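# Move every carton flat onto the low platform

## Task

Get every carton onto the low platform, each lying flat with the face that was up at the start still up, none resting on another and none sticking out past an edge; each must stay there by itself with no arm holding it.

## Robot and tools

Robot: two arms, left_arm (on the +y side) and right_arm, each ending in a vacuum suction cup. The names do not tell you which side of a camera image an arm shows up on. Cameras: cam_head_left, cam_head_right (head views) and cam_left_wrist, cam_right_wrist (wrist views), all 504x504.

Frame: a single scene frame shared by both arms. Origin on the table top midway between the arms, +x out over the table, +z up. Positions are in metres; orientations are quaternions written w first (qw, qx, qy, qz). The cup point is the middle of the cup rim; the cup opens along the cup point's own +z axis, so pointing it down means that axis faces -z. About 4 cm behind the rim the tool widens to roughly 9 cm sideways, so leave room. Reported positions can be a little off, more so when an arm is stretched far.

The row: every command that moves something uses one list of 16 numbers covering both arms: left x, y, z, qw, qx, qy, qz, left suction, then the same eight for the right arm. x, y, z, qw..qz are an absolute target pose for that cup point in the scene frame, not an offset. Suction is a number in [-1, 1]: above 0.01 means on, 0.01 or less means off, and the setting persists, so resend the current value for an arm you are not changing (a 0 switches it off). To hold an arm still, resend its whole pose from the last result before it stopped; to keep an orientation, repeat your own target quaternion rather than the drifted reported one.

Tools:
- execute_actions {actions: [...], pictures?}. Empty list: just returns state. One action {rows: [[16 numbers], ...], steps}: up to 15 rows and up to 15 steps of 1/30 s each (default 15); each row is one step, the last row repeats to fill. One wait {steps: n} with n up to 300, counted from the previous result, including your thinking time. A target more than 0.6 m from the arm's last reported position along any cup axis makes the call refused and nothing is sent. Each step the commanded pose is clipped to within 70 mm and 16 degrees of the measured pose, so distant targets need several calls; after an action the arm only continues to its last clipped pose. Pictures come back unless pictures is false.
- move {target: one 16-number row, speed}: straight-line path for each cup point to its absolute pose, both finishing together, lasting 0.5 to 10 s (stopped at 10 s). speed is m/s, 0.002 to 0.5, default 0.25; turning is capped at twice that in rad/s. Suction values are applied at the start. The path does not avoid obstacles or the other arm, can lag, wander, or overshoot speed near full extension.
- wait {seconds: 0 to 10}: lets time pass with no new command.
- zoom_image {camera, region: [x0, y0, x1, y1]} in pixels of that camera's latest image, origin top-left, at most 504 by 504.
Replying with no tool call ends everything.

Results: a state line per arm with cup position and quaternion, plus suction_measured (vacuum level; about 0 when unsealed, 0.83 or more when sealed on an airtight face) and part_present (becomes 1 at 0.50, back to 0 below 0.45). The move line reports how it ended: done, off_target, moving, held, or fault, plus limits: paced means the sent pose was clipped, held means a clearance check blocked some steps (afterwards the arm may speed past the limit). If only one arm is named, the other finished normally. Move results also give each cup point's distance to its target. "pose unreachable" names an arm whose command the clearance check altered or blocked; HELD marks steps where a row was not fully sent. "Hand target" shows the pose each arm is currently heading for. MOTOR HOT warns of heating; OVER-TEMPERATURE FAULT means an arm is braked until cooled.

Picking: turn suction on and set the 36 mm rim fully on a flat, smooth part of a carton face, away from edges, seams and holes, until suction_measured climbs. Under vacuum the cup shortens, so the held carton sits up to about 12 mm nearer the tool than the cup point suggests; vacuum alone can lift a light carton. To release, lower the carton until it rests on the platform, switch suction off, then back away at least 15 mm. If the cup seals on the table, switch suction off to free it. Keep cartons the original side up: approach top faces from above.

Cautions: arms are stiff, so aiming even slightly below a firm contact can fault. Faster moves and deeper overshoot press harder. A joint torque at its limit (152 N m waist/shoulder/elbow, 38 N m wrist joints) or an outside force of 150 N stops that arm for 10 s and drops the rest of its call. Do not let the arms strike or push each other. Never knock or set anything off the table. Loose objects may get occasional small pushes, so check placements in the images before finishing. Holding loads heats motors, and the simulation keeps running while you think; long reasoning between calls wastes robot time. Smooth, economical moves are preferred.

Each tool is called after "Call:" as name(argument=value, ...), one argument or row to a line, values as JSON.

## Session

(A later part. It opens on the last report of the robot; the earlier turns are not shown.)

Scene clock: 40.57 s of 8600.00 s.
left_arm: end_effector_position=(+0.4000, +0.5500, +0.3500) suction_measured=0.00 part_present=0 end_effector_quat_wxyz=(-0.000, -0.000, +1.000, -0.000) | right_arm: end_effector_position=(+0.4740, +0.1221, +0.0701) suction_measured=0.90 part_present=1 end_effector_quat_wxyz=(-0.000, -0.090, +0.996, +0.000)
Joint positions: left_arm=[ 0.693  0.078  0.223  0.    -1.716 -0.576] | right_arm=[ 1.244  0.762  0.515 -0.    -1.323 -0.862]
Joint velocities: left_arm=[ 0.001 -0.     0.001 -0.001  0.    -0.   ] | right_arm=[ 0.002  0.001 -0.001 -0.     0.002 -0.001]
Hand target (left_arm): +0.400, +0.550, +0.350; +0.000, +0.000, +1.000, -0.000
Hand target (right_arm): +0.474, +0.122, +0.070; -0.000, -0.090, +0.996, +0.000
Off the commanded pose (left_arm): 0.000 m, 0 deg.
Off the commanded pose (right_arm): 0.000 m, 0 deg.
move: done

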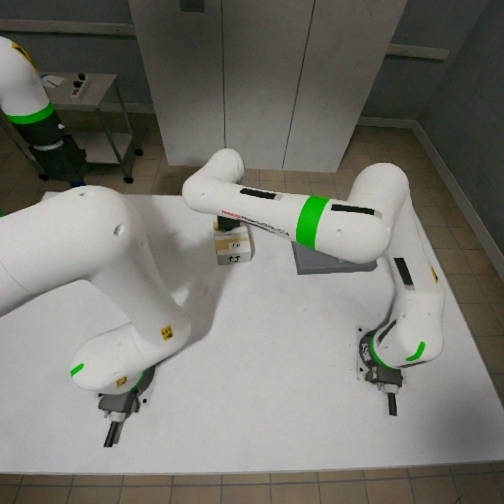

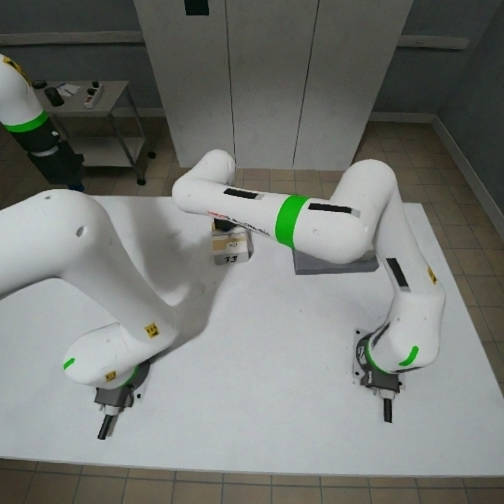

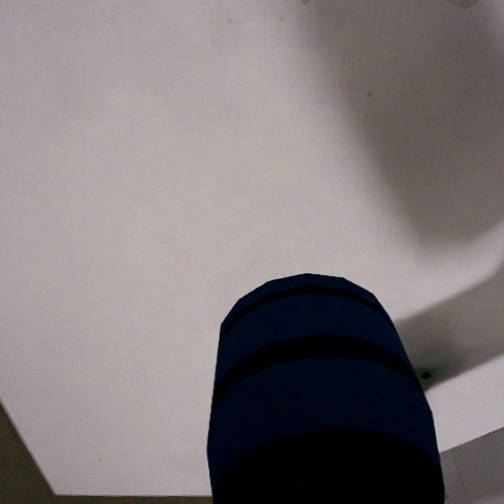

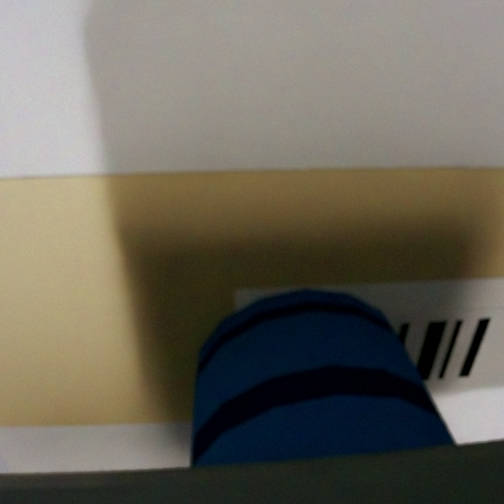

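Call:
move(
  target=[0.4,0.55,0.35,0,0,1,0,0,0.478,0.12,0.155,0,-0.09,0.996,0,1],
  speed=0.2,
)

Call:
move(
  target=[0.4,0.55,0.35,0,0,1,0,0,0.479,-0.219,0.135,0,-0.043,0.999,0,1],
  speed=0.3,
)

Call:
move(
  target=[0.4,0.55,0.35,0,0,1,0,0,0.479,-0.219,0.118,0,-0.043,0.999,0,1],
  speed=0.03,
)

Call:
move(
  target=[0.4,0.55,0.35,0,0,1,0,0,0.479,-0.219,0.118,0,-0.043,0.999,0,0],
)

Call:
move(
  target=[0.4,0.55,0.35,0,0,1,0,0,0.479,-0.219,0.17,0,-0.043,0.999,0,0],
)

Call:
zoom_image(
  camera="cam_head_left",
  region=[270,190,400,285],
)

Call:
move(
  target=[0.4,0.55,0.35,0,0,1,0,0,0.391,0.11,0.12,0,-0.09,0.996,0,0],
  speed=0.4,
)

Call:
move(
  target=[0.4,0.55,0.35,0,0,1,0,0,0.391,0.11,0.07,0,-0.09,0.996,0,1],
  speed=0.06,
)

Scene clock: 44.87 s of 8600.00 s.
left_arm: end_effector_position=(+0.4000, +0.5500, +0.3500) suction_measured=0.00 part_present=0 end_effector_quat_wxyz=(+0.000, +0.000, +1.000, +0.000) | right_arm: end_effector_position=(+0.4779, +0.1198, +0.1550) suction_measured=0.95 part_present=1 end_effector_quat_wxyz=(+0.000, -0.090, +0.996, -0.000)
Joint positions: left_arm=[ 0.693  0.078  0.223  0.    -1.716 -0.576] | right_arm=[ 1.237  0.725  0.654  0.    -1.499 -0.857]
Joint velocities: left_arm=[ 0.     0.001  0.     0.    -0.001 -0.001] | right_arm=[-0.     0.002  0.002 -0.001 -0.002 -0.001]
Hand target (left_arm): +0.400, +0.550, +0.350; -0.000, +0.000, +1.000, -0.000
Hand target (right_arm): +0.478, +0.120, +0.155; +0.000, -0.090, +0.996, -0.000
Off the commanded pose (left_arm): 0.000 m, 0 deg.
Off the commanded pose (right_arm): 0.000 m, 0 deg.
After step 90, 0.43 s passed at rest.
move: done

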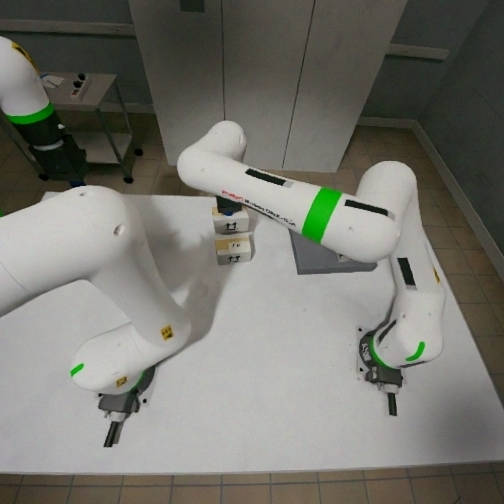

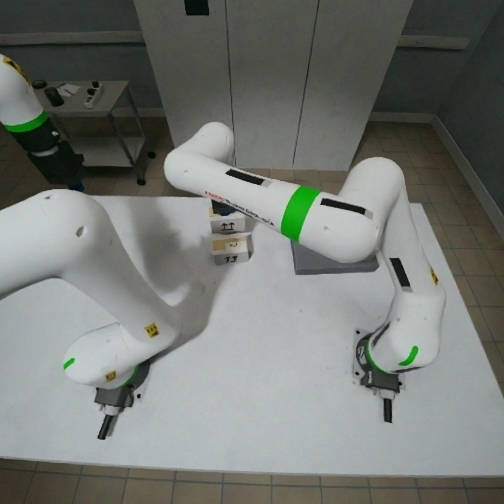

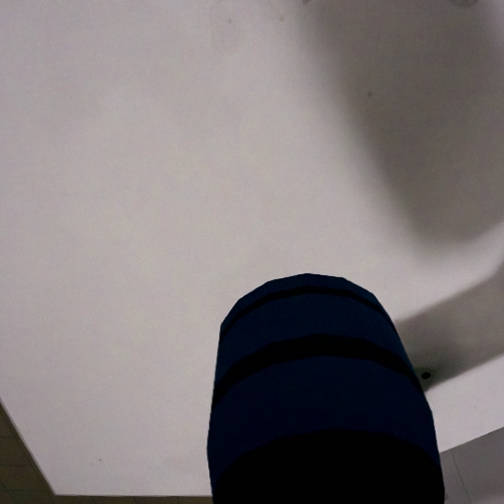

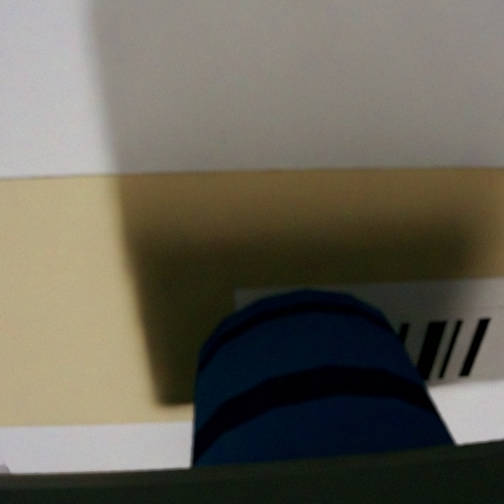

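Scene clock: 46.50 s of 8600.00 s.
left_arm: end_effector_position=(+0.4000, +0.5500, +0.3500) suction_measured=0.00 part_present=0 end_effector_quat_wxyz=(-0.000, -0.000, +1.000, -0.000) | right_arm: end_effector_position=(+0.4793, -0.2188, +0.1345) suction_measured=0.95 part_present=1 end_effector_quat_wxyz=(-0.001, -0.043, +0.999, -0.000)
Joint positions: left_arm=[ 0.693  0.078  0.223 -0.    -1.716 -0.576] | right_arm=[ 0.857  0.219 -0.125 -0.    -1.228 -0.57 ]
Joint velocities: left_arm=[-0.002 -0.    -0.001  0.001 -0.    -0.   ] | right_arm=[-0.001 -0.    -0.    -0.    -0.001  0.   ]
Hand target (left_arm): +0.400, +0.550, +0.350; +0.000, -0.000, +1.000, -0.000
Hand target (right_arm): +0.479, -0.219, +0.134; -0.000, -0.043, +0.999, -0.000
Off the commanded pose (left_arm): 0.000 m, 0 deg.
Off the commanded pose (right_arm): 0.001 m, 0 deg.
move: done

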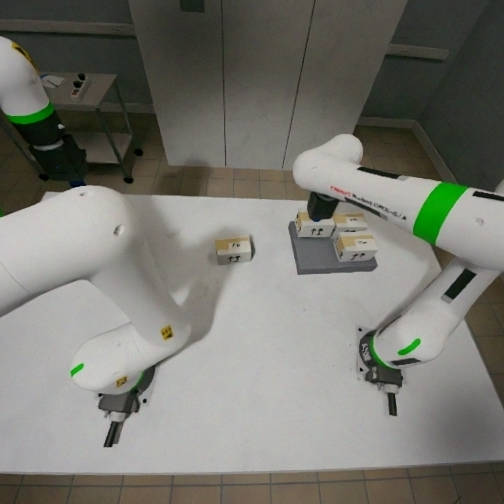

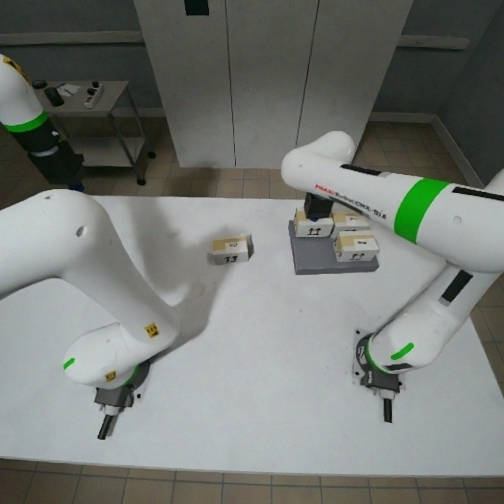

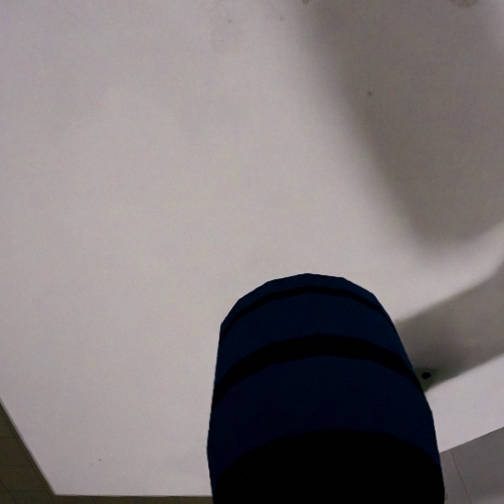

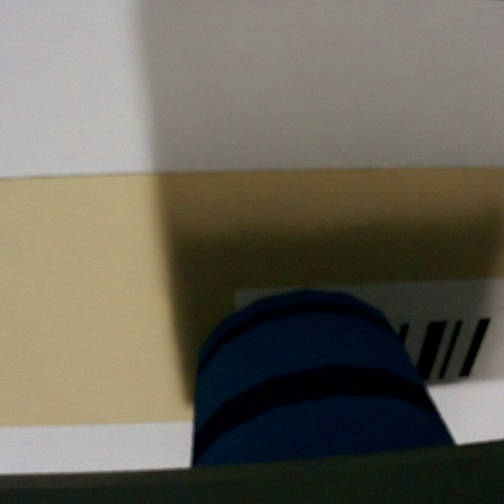

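Scene clock: 47.30 s of 8600.00 s.
left_arm: end_effector_position=(+0.4000, +0.5500, +0.3500) suction_measured=0.00 part_present=0 end_effector_quat_wxyz=(-0.000, -0.000, +1.000, -0.000) | right_arm: end_effector_position=(+0.4790, -0.2190, +0.1180) suction_measured=0.95 part_present=1 end_effector_quat_wxyz=(-0.000, -0.043, +0.999, +0.000)
Joint positions: left_arm=[ 0.693  0.078  0.223  0.    -1.716 -0.576] | right_arm=[ 0.858  0.231 -0.15  -0.    -1.189 -0.571]
Joint velocities: left_arm=[ 0.001  0.001 -0.     0.     0.     0.   ] | right_arm=[-0.001 -0.    -0.    -0.     0.001 -0.002]
Hand target (left_arm): +0.400, +0.550, +0.350; -0.000, +0.000, +1.000, -0.000
Hand target (right_arm): +0.479, -0.219, +0.118; -0.000, -0.043, +0.999, +0.000
Off the commanded pose (left_arm): 0.000 m, 0 deg.
Off the commanded pose (right_arm): 0.000 m, 0 deg.
move: done

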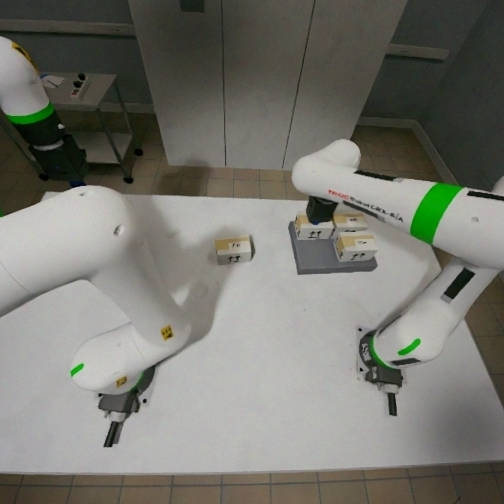

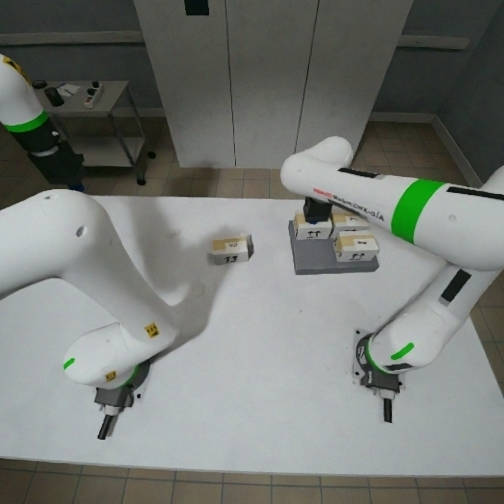

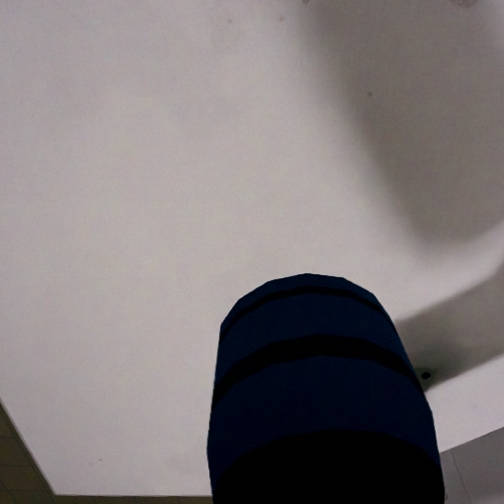

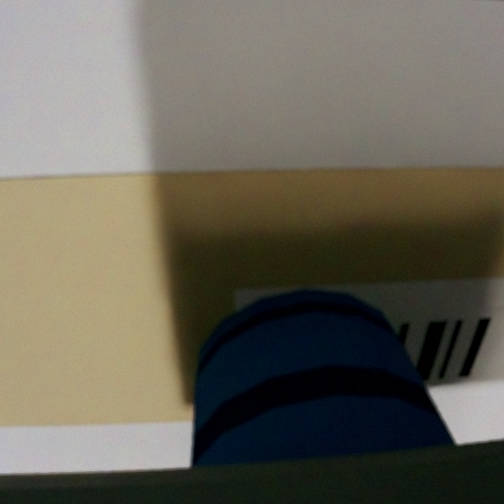

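Scene clock: 48.00 s of 8600.00 s.
left_arm: end_effector_position=(+0.4000, +0.5500, +0.3500) suction_measured=0.00 part_present=0 end_effector_quat_wxyz=(-0.000, +0.000, +1.000, -0.000) | right_arm: end_effector_position=(+0.4790, -0.2190, +0.1180) suction_measured=0.00 part_present=0 end_effector_quat_wxyz=(-0.000, -0.043, +0.999, +0.000)
Joint positions: left_arm=[ 0.693  0.078  0.223  0.    -1.716 -0.576] | right_arm=[ 0.858  0.231 -0.15  -0.    -1.189 -0.571]
Joint velocities: left_arm=[-0.001 -0.001  0.     0.001  0.     0.   ] | right_arm=[-0.     0.    -0.    -0.    -0.001  0.   ]
Hand target (left_arm): +0.400, +0.550, +0.350; -0.000, +0.000, +1.000, -0.000
Hand target (right_arm): +0.479, -0.219, +0.118; +0.000, -0.043, +0.999, +0.000
Off the commanded pose (left_arm): 0.000 m, 0 deg.
Off the commanded pose (right_arm): 0.000 m, 0 deg.
move: done

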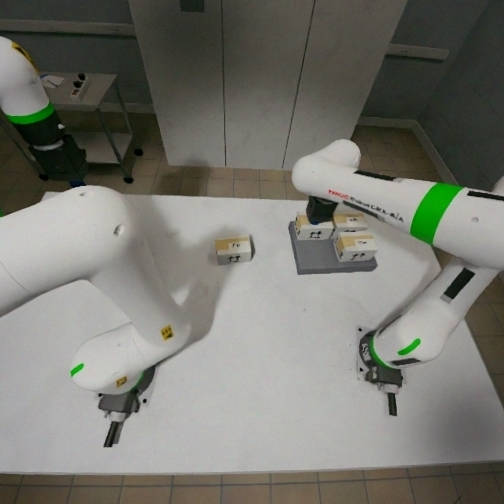

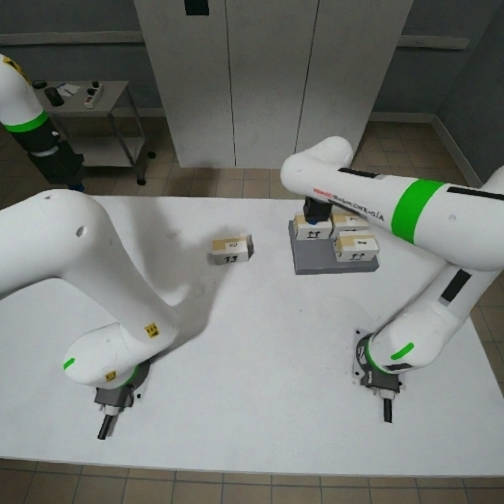

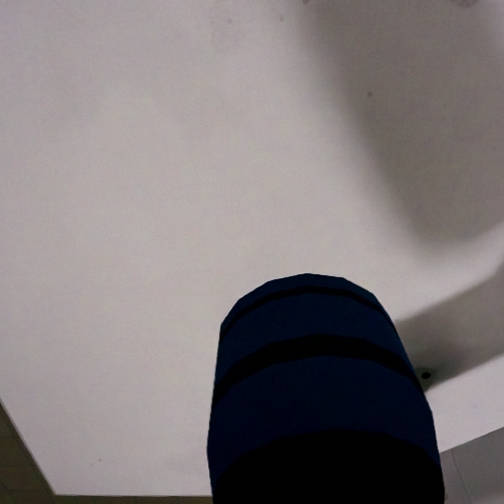

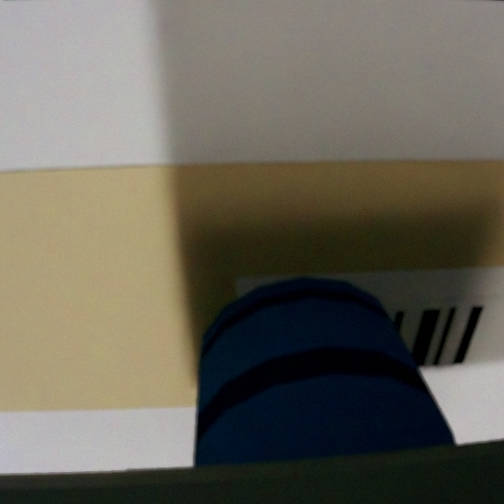

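Scene clock: 48.77 s of 8600.00 s.
left_arm: end_effector_position=(+0.4000, +0.5500, +0.3500) suction_measured=0.00 part_present=0 end_effector_quat_wxyz=(-0.000, -0.000, +1.000, -0.000) | right_arm: end_effector_position=(+0.4789, -0.2191, +0.1699) suction_measured=0.00 part_present=0 end_effector_quat_wxyz=(+0.000, -0.043, +0.999, -0.000)
Joint positions: left_arm=[ 0.693  0.078  0.223  0.    -1.716 -0.576] | right_arm=[ 0.858  0.191 -0.072  0.    -1.308 -0.571]
Joint velocities: left_arm=[ 0.001 -0.     0.001 -0.    -0.    -0.   ] | right_arm=[ 0.001 -0.001  0.002 -0.001 -0.002  0.   ]
Hand target (left_arm): +0.400, +0.550, +0.350; -0.000, -0.000, +1.000, -0.000
Hand target (right_arm): +0.479, -0.219, +0.170; +0.000, -0.043, +0.999, -0.000
Off the commanded pose (left_arm): 0.000 m, 0 deg.
Off the commanded pose (right_arm): 0.000 m, 0 deg.
move: done

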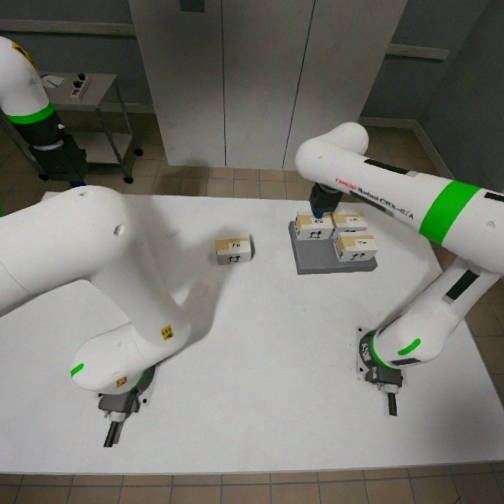

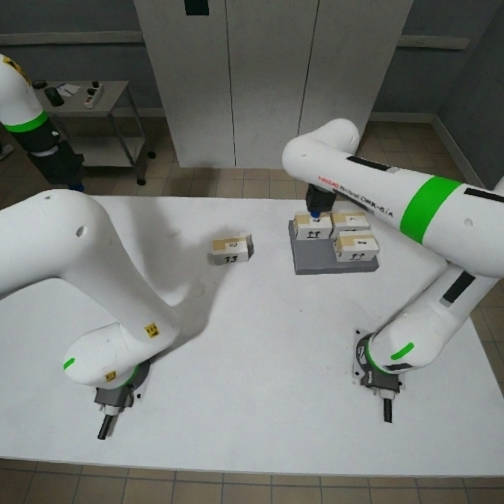

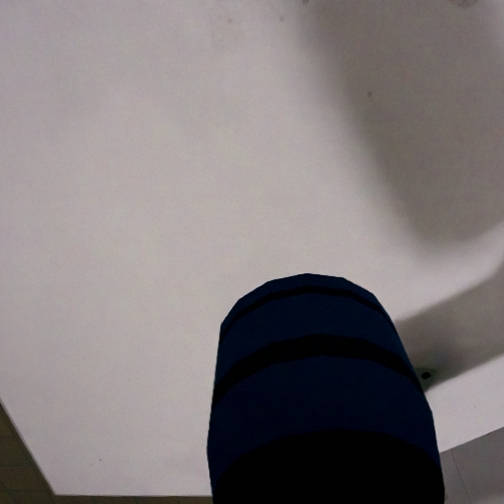

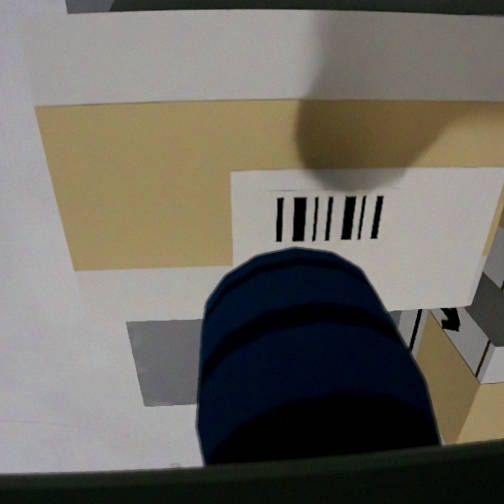

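Region (270, 190, 400, 285) of cam_head_left's 504x504 image, scaled by 3.877, with more detail than that image has; it fills the top 368 rows of this view, and the rest is white.

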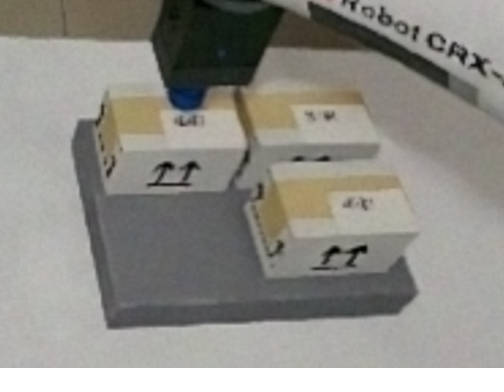

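Scene clock: 50.20 s of 8600.00 s.
left_arm: end_effector_position=(+0.4000, +0.5500, +0.3500) suction_measured=0.00 part_present=0 end_effector_quat_wxyz=(+0.000, -0.000, +1.000, -0.000) | right_arm: end_effector_position=(+0.3909, +0.1098, +0.1204) suction_measured=0.00 part_present=0 end_effector_quat_wxyz=(+0.001, -0.090, +0.996, +0.000)
Joint positions: left_arm=[ 0.693  0.078  0.223  0.    -1.716 -0.576] | right_arm=[ 1.346  0.567  0.321  0.001 -1.324 -0.965]
Joint velocities: left_arm=[-0.    -0.     0.001 -0.    -0.     0.001] | right_arm=[ 0.     0.003  0.003 -0.     0.001  0.002]
Hand target (left_arm): +0.400, +0.550, +0.350; +0.000, +0.000, +1.000, -0.000
Hand target (right_arm): +0.391, +0.110, +0.120; +0.001, -0.090, +0.996, +0.000
Off the commanded pose (left_arm): 0.000 m, 0 deg.
Off the commanded pose (right_arm): 0.000 m, 0 deg.
move: done

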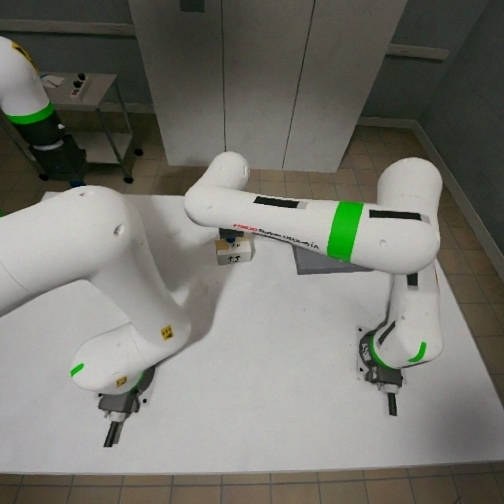

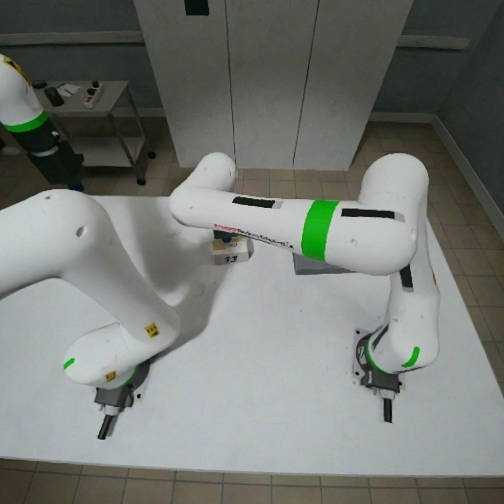

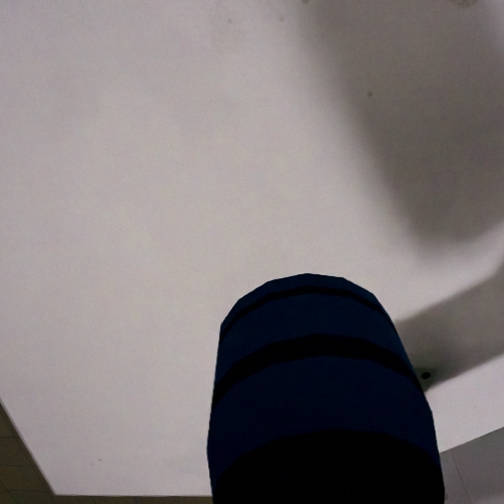

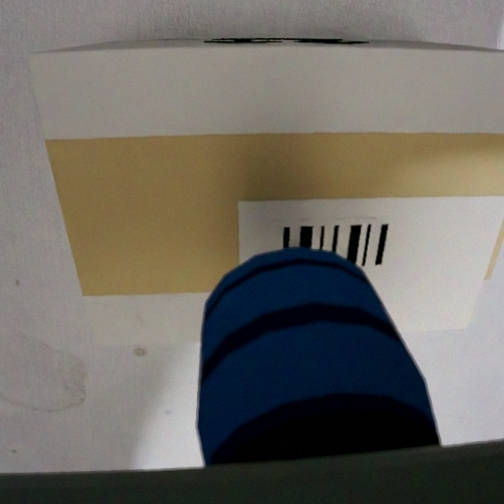

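Scene clock: 51.33 s of 8600.00 s.
left_arm: end_effector_position=(+0.4000, +0.5500, +0.3500) suction_measured=0.00 part_present=0 end_effector_quat_wxyz=(-0.000, +0.000, +1.000, -0.000) | right_arm: end_effector_position=(+0.3910, +0.1101, +0.0701) suction_measured=0.90 part_present=1 end_effector_quat_wxyz=(-0.000, -0.090, +0.996, +0.000)
Joint positions: left_arm=[ 0.693  0.078  0.223  0.    -1.716 -0.576] | right_arm=[ 1.346  0.606  0.26  -0.    -1.224 -0.964]
Joint velocities: left_arm=[ 0.001 -0.    -0.     0.001  0.    -0.   ] | right_arm=[-0.001  0.001 -0.001 -0.    -0.     0.001]
Hand target (left_arm): +0.400, +0.550, +0.350; +0.000, -0.000, +1.000, -0.000
Hand target (right_arm): +0.391, +0.110, +0.070; -0.000, -0.090, +0.996, +0.000
Off the commanded pose (left_arm): 0.000 m, 0 deg.
Off the commanded pose (right_arm): 0.000 m, 0 deg.
move: done

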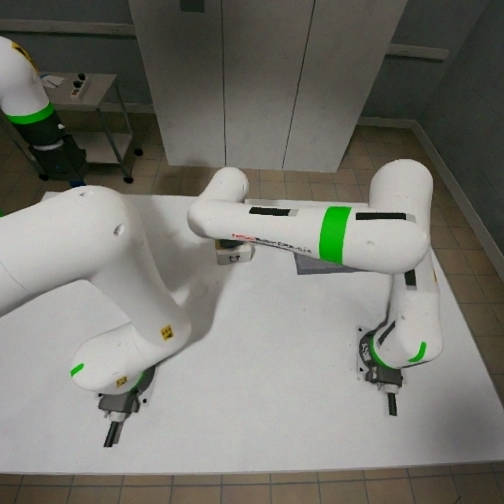

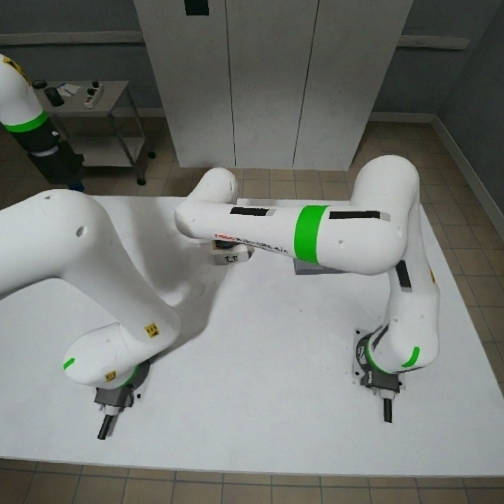

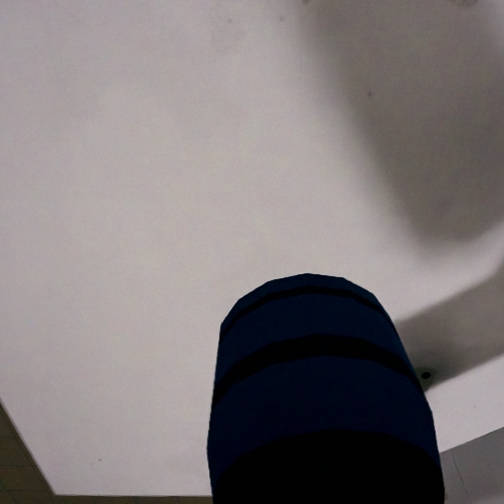

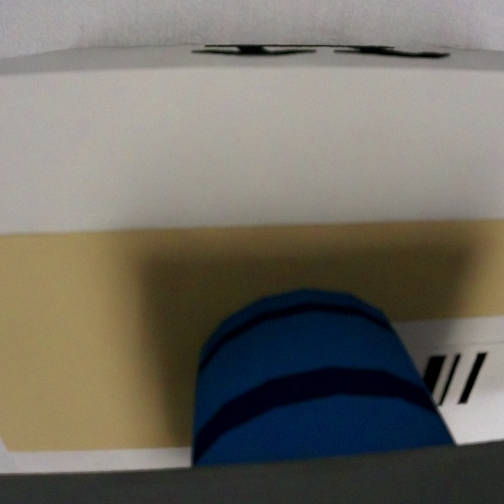

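Call:
move(
  target=[0.4,0.55,0.35,0,0,1,0,0,0.35,0.10,0.15,0,-0.043,0.999,0,1],
  speed=0.2,
)

Call:
move(
  target=[0.4,0.55,0.35,0,0,1,0,0,0.377,-0.23,0.135,0,-0.043,0.999,0,1],
  speed=0.3,
)

Call:
move(
  target=[0.4,0.55,0.35,0,0,1,0,0,0.377,-0.23,0.118,0,-0.043,0.999,0,1],
  speed=0.03,
)

Call:
move(
  target=[0.4,0.55,0.35,0,0,1,0,0,0.377,-0.23,0.118,0,-0.043,0.999,0,0],
)

Call:
move(
  target=[0.4,0.55,0.35,0,0,1,0,0,0.377,-0.23,0.3,0,-0.043,0.999,0,0],
)

Call:
zoom_image(
  camera="cam_head_left",
  region=[270,190,400,285],
)

Scene clock: 56.70 s of 8600.00 s.
left_arm: end_effector_position=(+0.4000, +0.5500, +0.3500) suction_measured=0.00 part_present=0 end_effector_quat_wxyz=(-0.000, -0.000, +1.000, -0.000) | right_arm: end_effector_position=(+0.3501, +0.0997, +0.1498) suction_measured=0.95 part_present=1 end_effector_quat_wxyz=(+0.000, -0.043, +0.999, -0.000)
Joint positions: left_arm=[ 0.693  0.078  0.223  0.    -1.716 -0.576] | right_arm=[ 1.4    0.471  0.249  0.    -1.349 -1.114]
Joint velocities: left_arm=[ 0.001  0.001  0.001 -0.     0.     0.001] | right_arm=[-0.    -0.001  0.    -0.    -0.002 -0.001]
Hand target (left_arm): +0.400, +0.550, +0.350; -0.000, +0.000, +1.000, -0.000
Hand target (right_arm): +0.350, +0.100, +0.150; +0.000, -0.043, +0.999, +0.000
Off the commanded pose (left_arm): 0.000 m, 0 deg.
Off the commanded pose (right_arm): 0.000 m, 0 deg.
After step 90, 1.50 s passed at rest.
move: done

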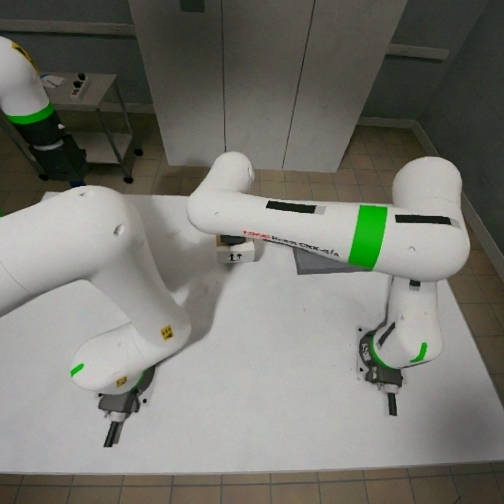

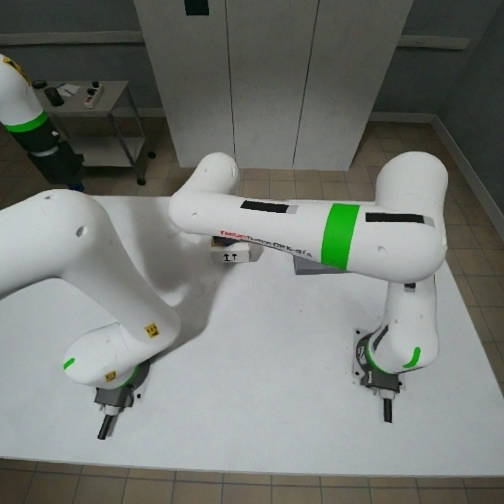

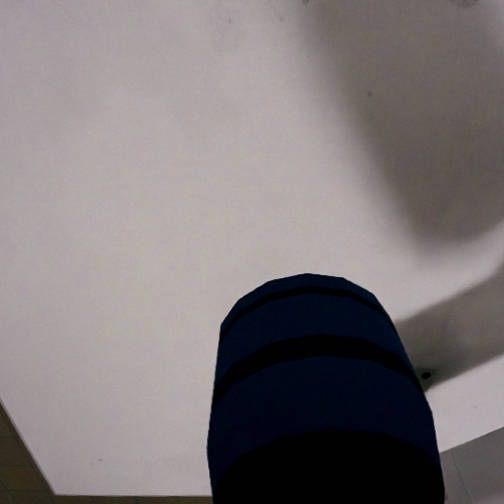

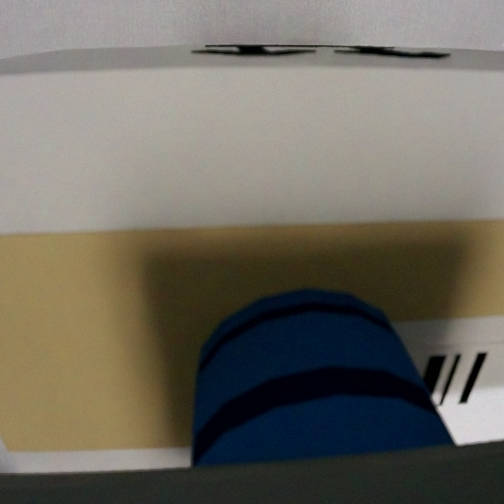

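Scene clock: 58.30 s of 8600.00 s.
left_arm: end_effector_position=(+0.4000, +0.5500, +0.3500) suction_measured=0.00 part_present=0 end_effector_quat_wxyz=(-0.000, +0.000, +1.000, -0.000) | right_arm: end_effector_position=(+0.3772, -0.2298, +0.1345) suction_measured=0.95 part_present=1 end_effector_quat_wxyz=(-0.000, -0.043, +0.999, -0.000)
Joint positions: left_arm=[ 0.693  0.078  0.223 -0.    -1.716 -0.576] | right_arm=[ 0.992 -0.022 -0.389 -0.    -1.204 -0.704]
Joint velocities: left_arm=[-0.001  0.    -0.001  0.    -0.     0.   ] | right_arm=[-0.    -0.001  0.    -0.    -0.001  0.002]
Hand target (left_arm): +0.400, +0.550, +0.350; -0.000, +0.000, +1.000, -0.000
Hand target (right_arm): +0.377, -0.230, +0.134; -0.001, -0.043, +0.999, -0.000
Off the commanded pose (left_arm): 0.000 m, 0 deg.
Off the commanded pose (right_arm): 0.001 m, 0 deg.
move: done

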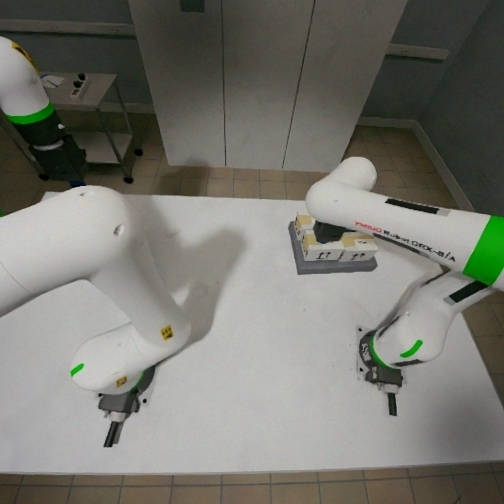

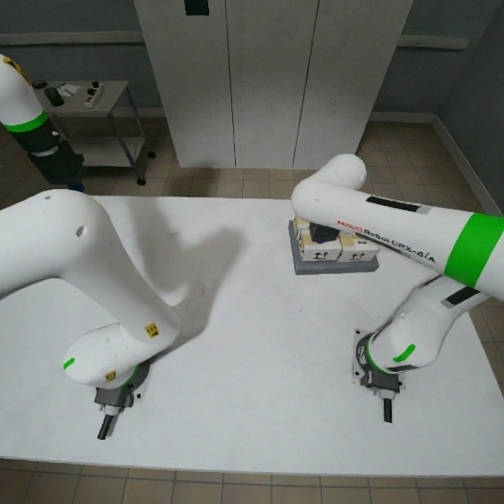

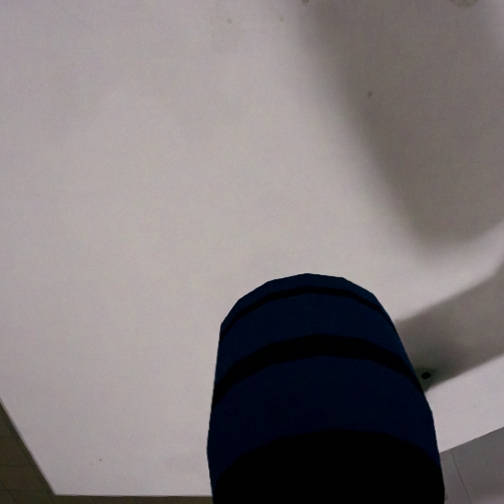

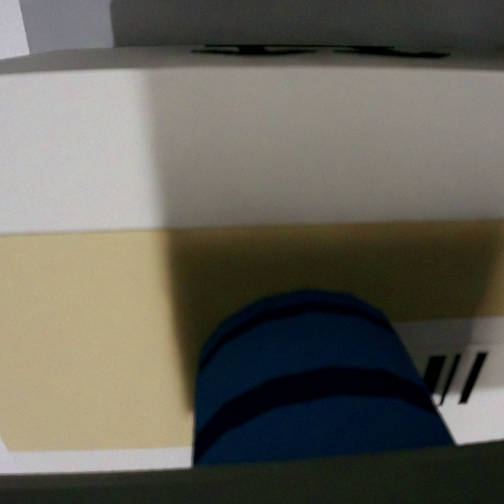

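Scene clock: 59.10 s of 8600.00 s.
left_arm: end_effector_position=(+0.4000, +0.5500, +0.3500) suction_measured=0.00 part_present=0 end_effector_quat_wxyz=(-0.000, -0.000, +1.000, -0.000) | right_arm: end_effector_position=(+0.3770, -0.2300, +0.1180) suction_measured=0.95 part_present=1 end_effector_quat_wxyz=(-0.000, -0.043, +0.999, +0.000)
Joint positions: left_arm=[ 0.693  0.078  0.223  0.    -1.716 -0.576] | right_arm=[ 0.992 -0.007 -0.416 -0.    -1.162 -0.705]
Joint velocities: left_arm=[ 0.001  0.    -0.    -0.001 -0.001  0.   ] | right_arm=[ 0.002 -0.    -0.     0.001  0.002 -0.001]
Hand target (left_arm): +0.400, +0.550, +0.350; -0.000, +0.000, +1.000, +0.000
Hand target (right_arm): +0.377, -0.230, +0.118; -0.000, -0.043, +0.999, +0.000
Off the commanded pose (left_arm): 0.000 m, 0 deg.
Off the commanded pose (right_arm): 0.000 m, 0 deg.
move: done

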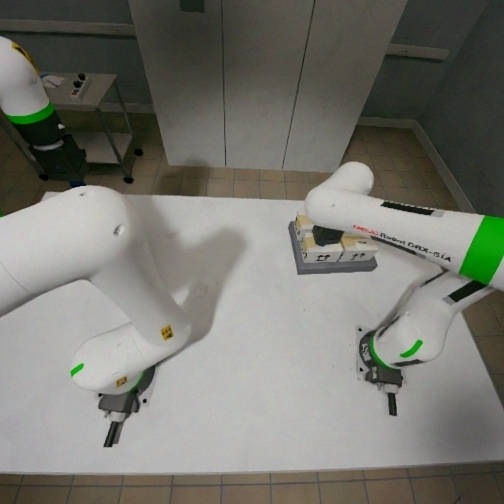

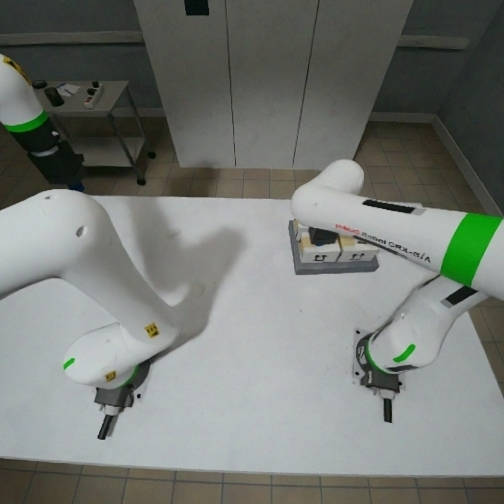

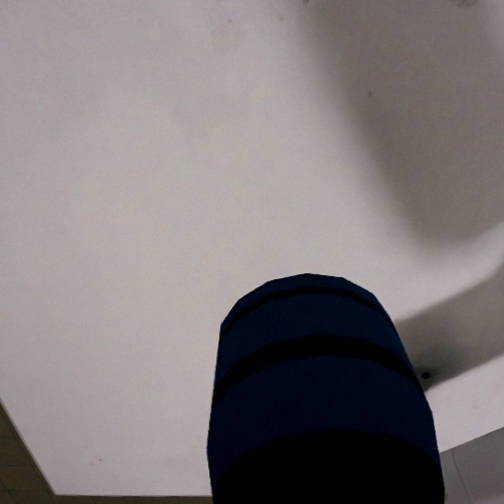

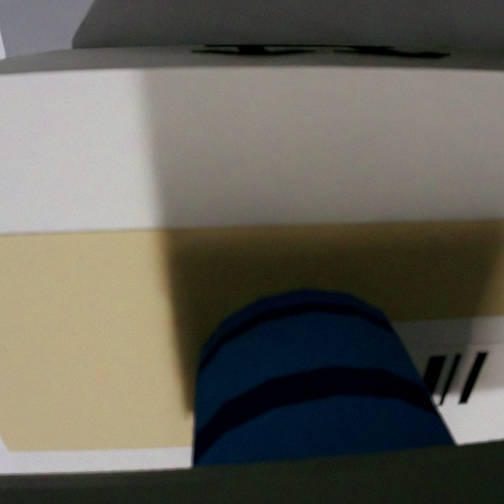

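Scene clock: 59.80 s of 8600.00 s.
left_arm: end_effector_position=(+0.4000, +0.5500, +0.3500) suction_measured=0.00 part_present=0 end_effector_quat_wxyz=(-0.000, -0.000, +1.000, -0.000) | right_arm: end_effector_position=(+0.3770, -0.2300, +0.1180) suction_measured=0.00 part_present=0 end_effector_quat_wxyz=(-0.000, -0.043, +0.999, -0.000)
Joint positions: left_arm=[ 0.693  0.078  0.223  0.    -1.716 -0.576] | right_arm=[ 0.992 -0.007 -0.416 -0.    -1.162 -0.705]
Joint velocities: left_arm=[ 0.     0.    -0.001  0.001 -0.    -0.001] | right_arm=[-0.    -0.001  0.001 -0.     0.001  0.001]
Hand target (left_arm): +0.400, +0.550, +0.350; -0.000, +0.000, +1.000, +0.000
Hand target (right_arm): +0.377, -0.230, +0.118; +0.000, -0.043, +0.999, +0.000
Off the commanded pose (left_arm): 0.000 m, 0 deg.
Off the commanded pose (right_arm): 0.000 m, 0 deg.
move: done

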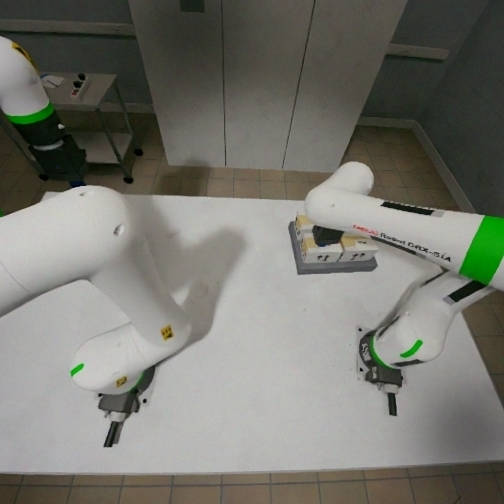

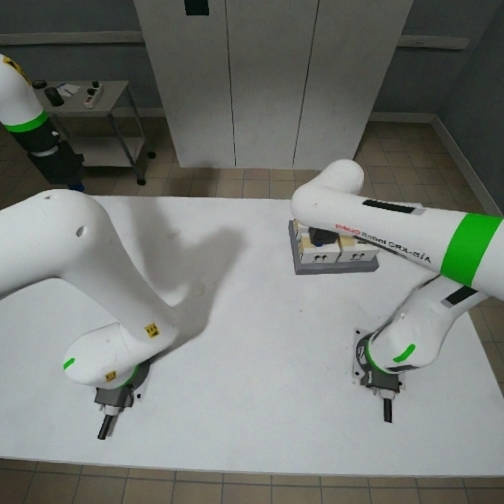

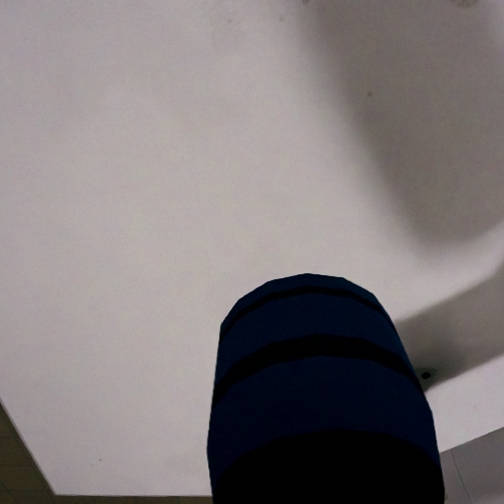

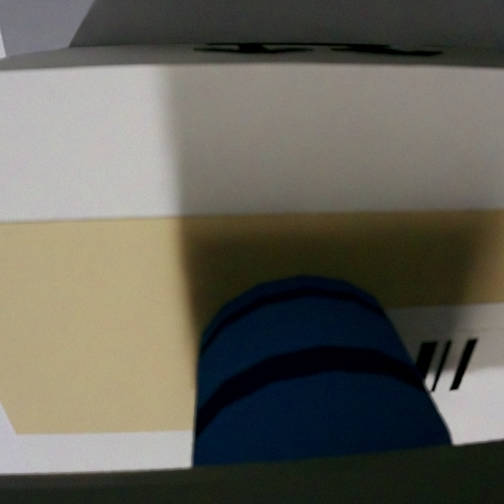

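Scene clock: 61.00 s of 8600.00 s.
left_arm: end_effector_position=(+0.4000, +0.5500, +0.3500) suction_measured=0.00 part_present=0 end_effector_quat_wxyz=(+0.000, +0.000, +1.000, -0.000) | right_arm: end_effector_position=(+0.3768, -0.2303, +0.3000) suction_measured=0.00 part_present=0 end_effector_quat_wxyz=(+0.000, -0.042, +0.999, -0.000)
Joint positions: left_arm=[ 0.693  0.078  0.223  0.    -1.716 -0.576] | right_arm=[ 0.992 -0.094 -0.064  0.    -1.6   -0.706]
Joint velocities: left_arm=[-0.001  0.001  0.    -0.    -0.001  0.   ] | right_arm=[-0.     0.     0.002 -0.001 -0.003  0.004]
Hand target (left_arm): +0.400, +0.550, +0.350; +0.000, +0.000, +1.000, -0.000
Hand target (right_arm): +0.377, -0.230, +0.300; +0.000, -0.043, +0.999, -0.000
Off the commanded pose (left_arm): 0.000 m, 0 deg.
Off the commanded pose (right_arm): 0.000 m, 0 deg.
move: done

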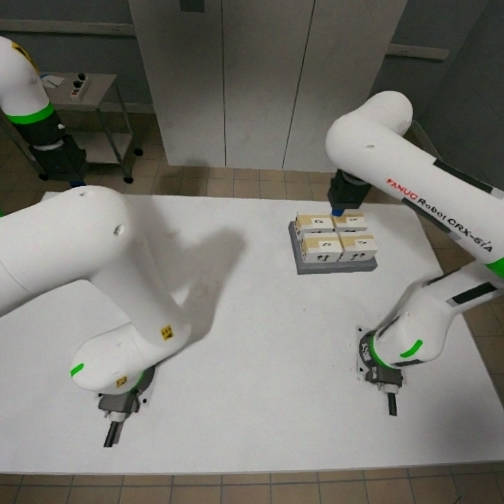

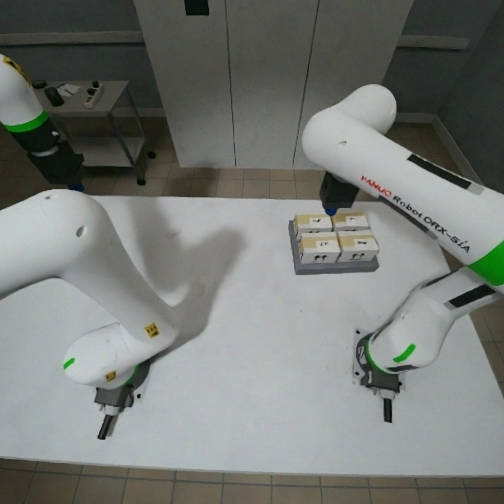

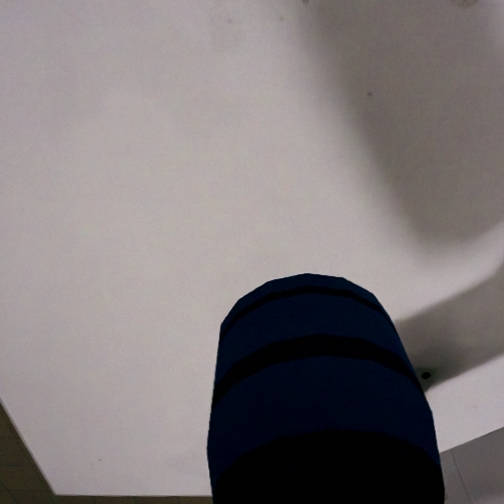

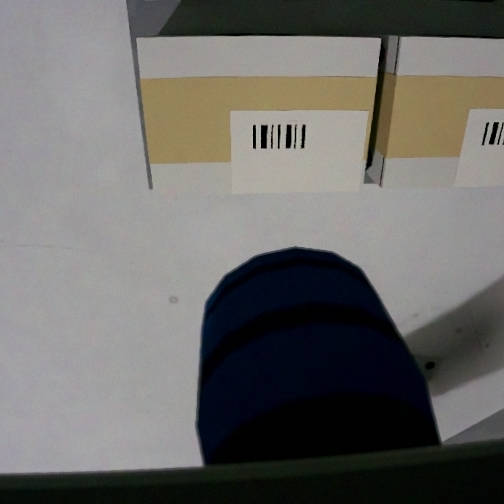

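Region (270, 190, 400, 285) of cam_head_left's 504x504 image, scaled by 3.877, with more detail than that image has; it fills the top 368 rows of this view, and the rest is white.

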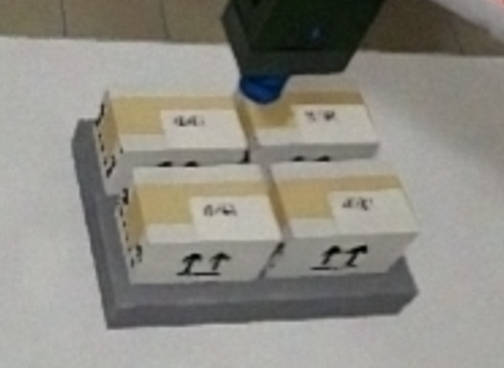

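Call:
finished_scene(
  scene=2,
)

The scene is finished: the task was done.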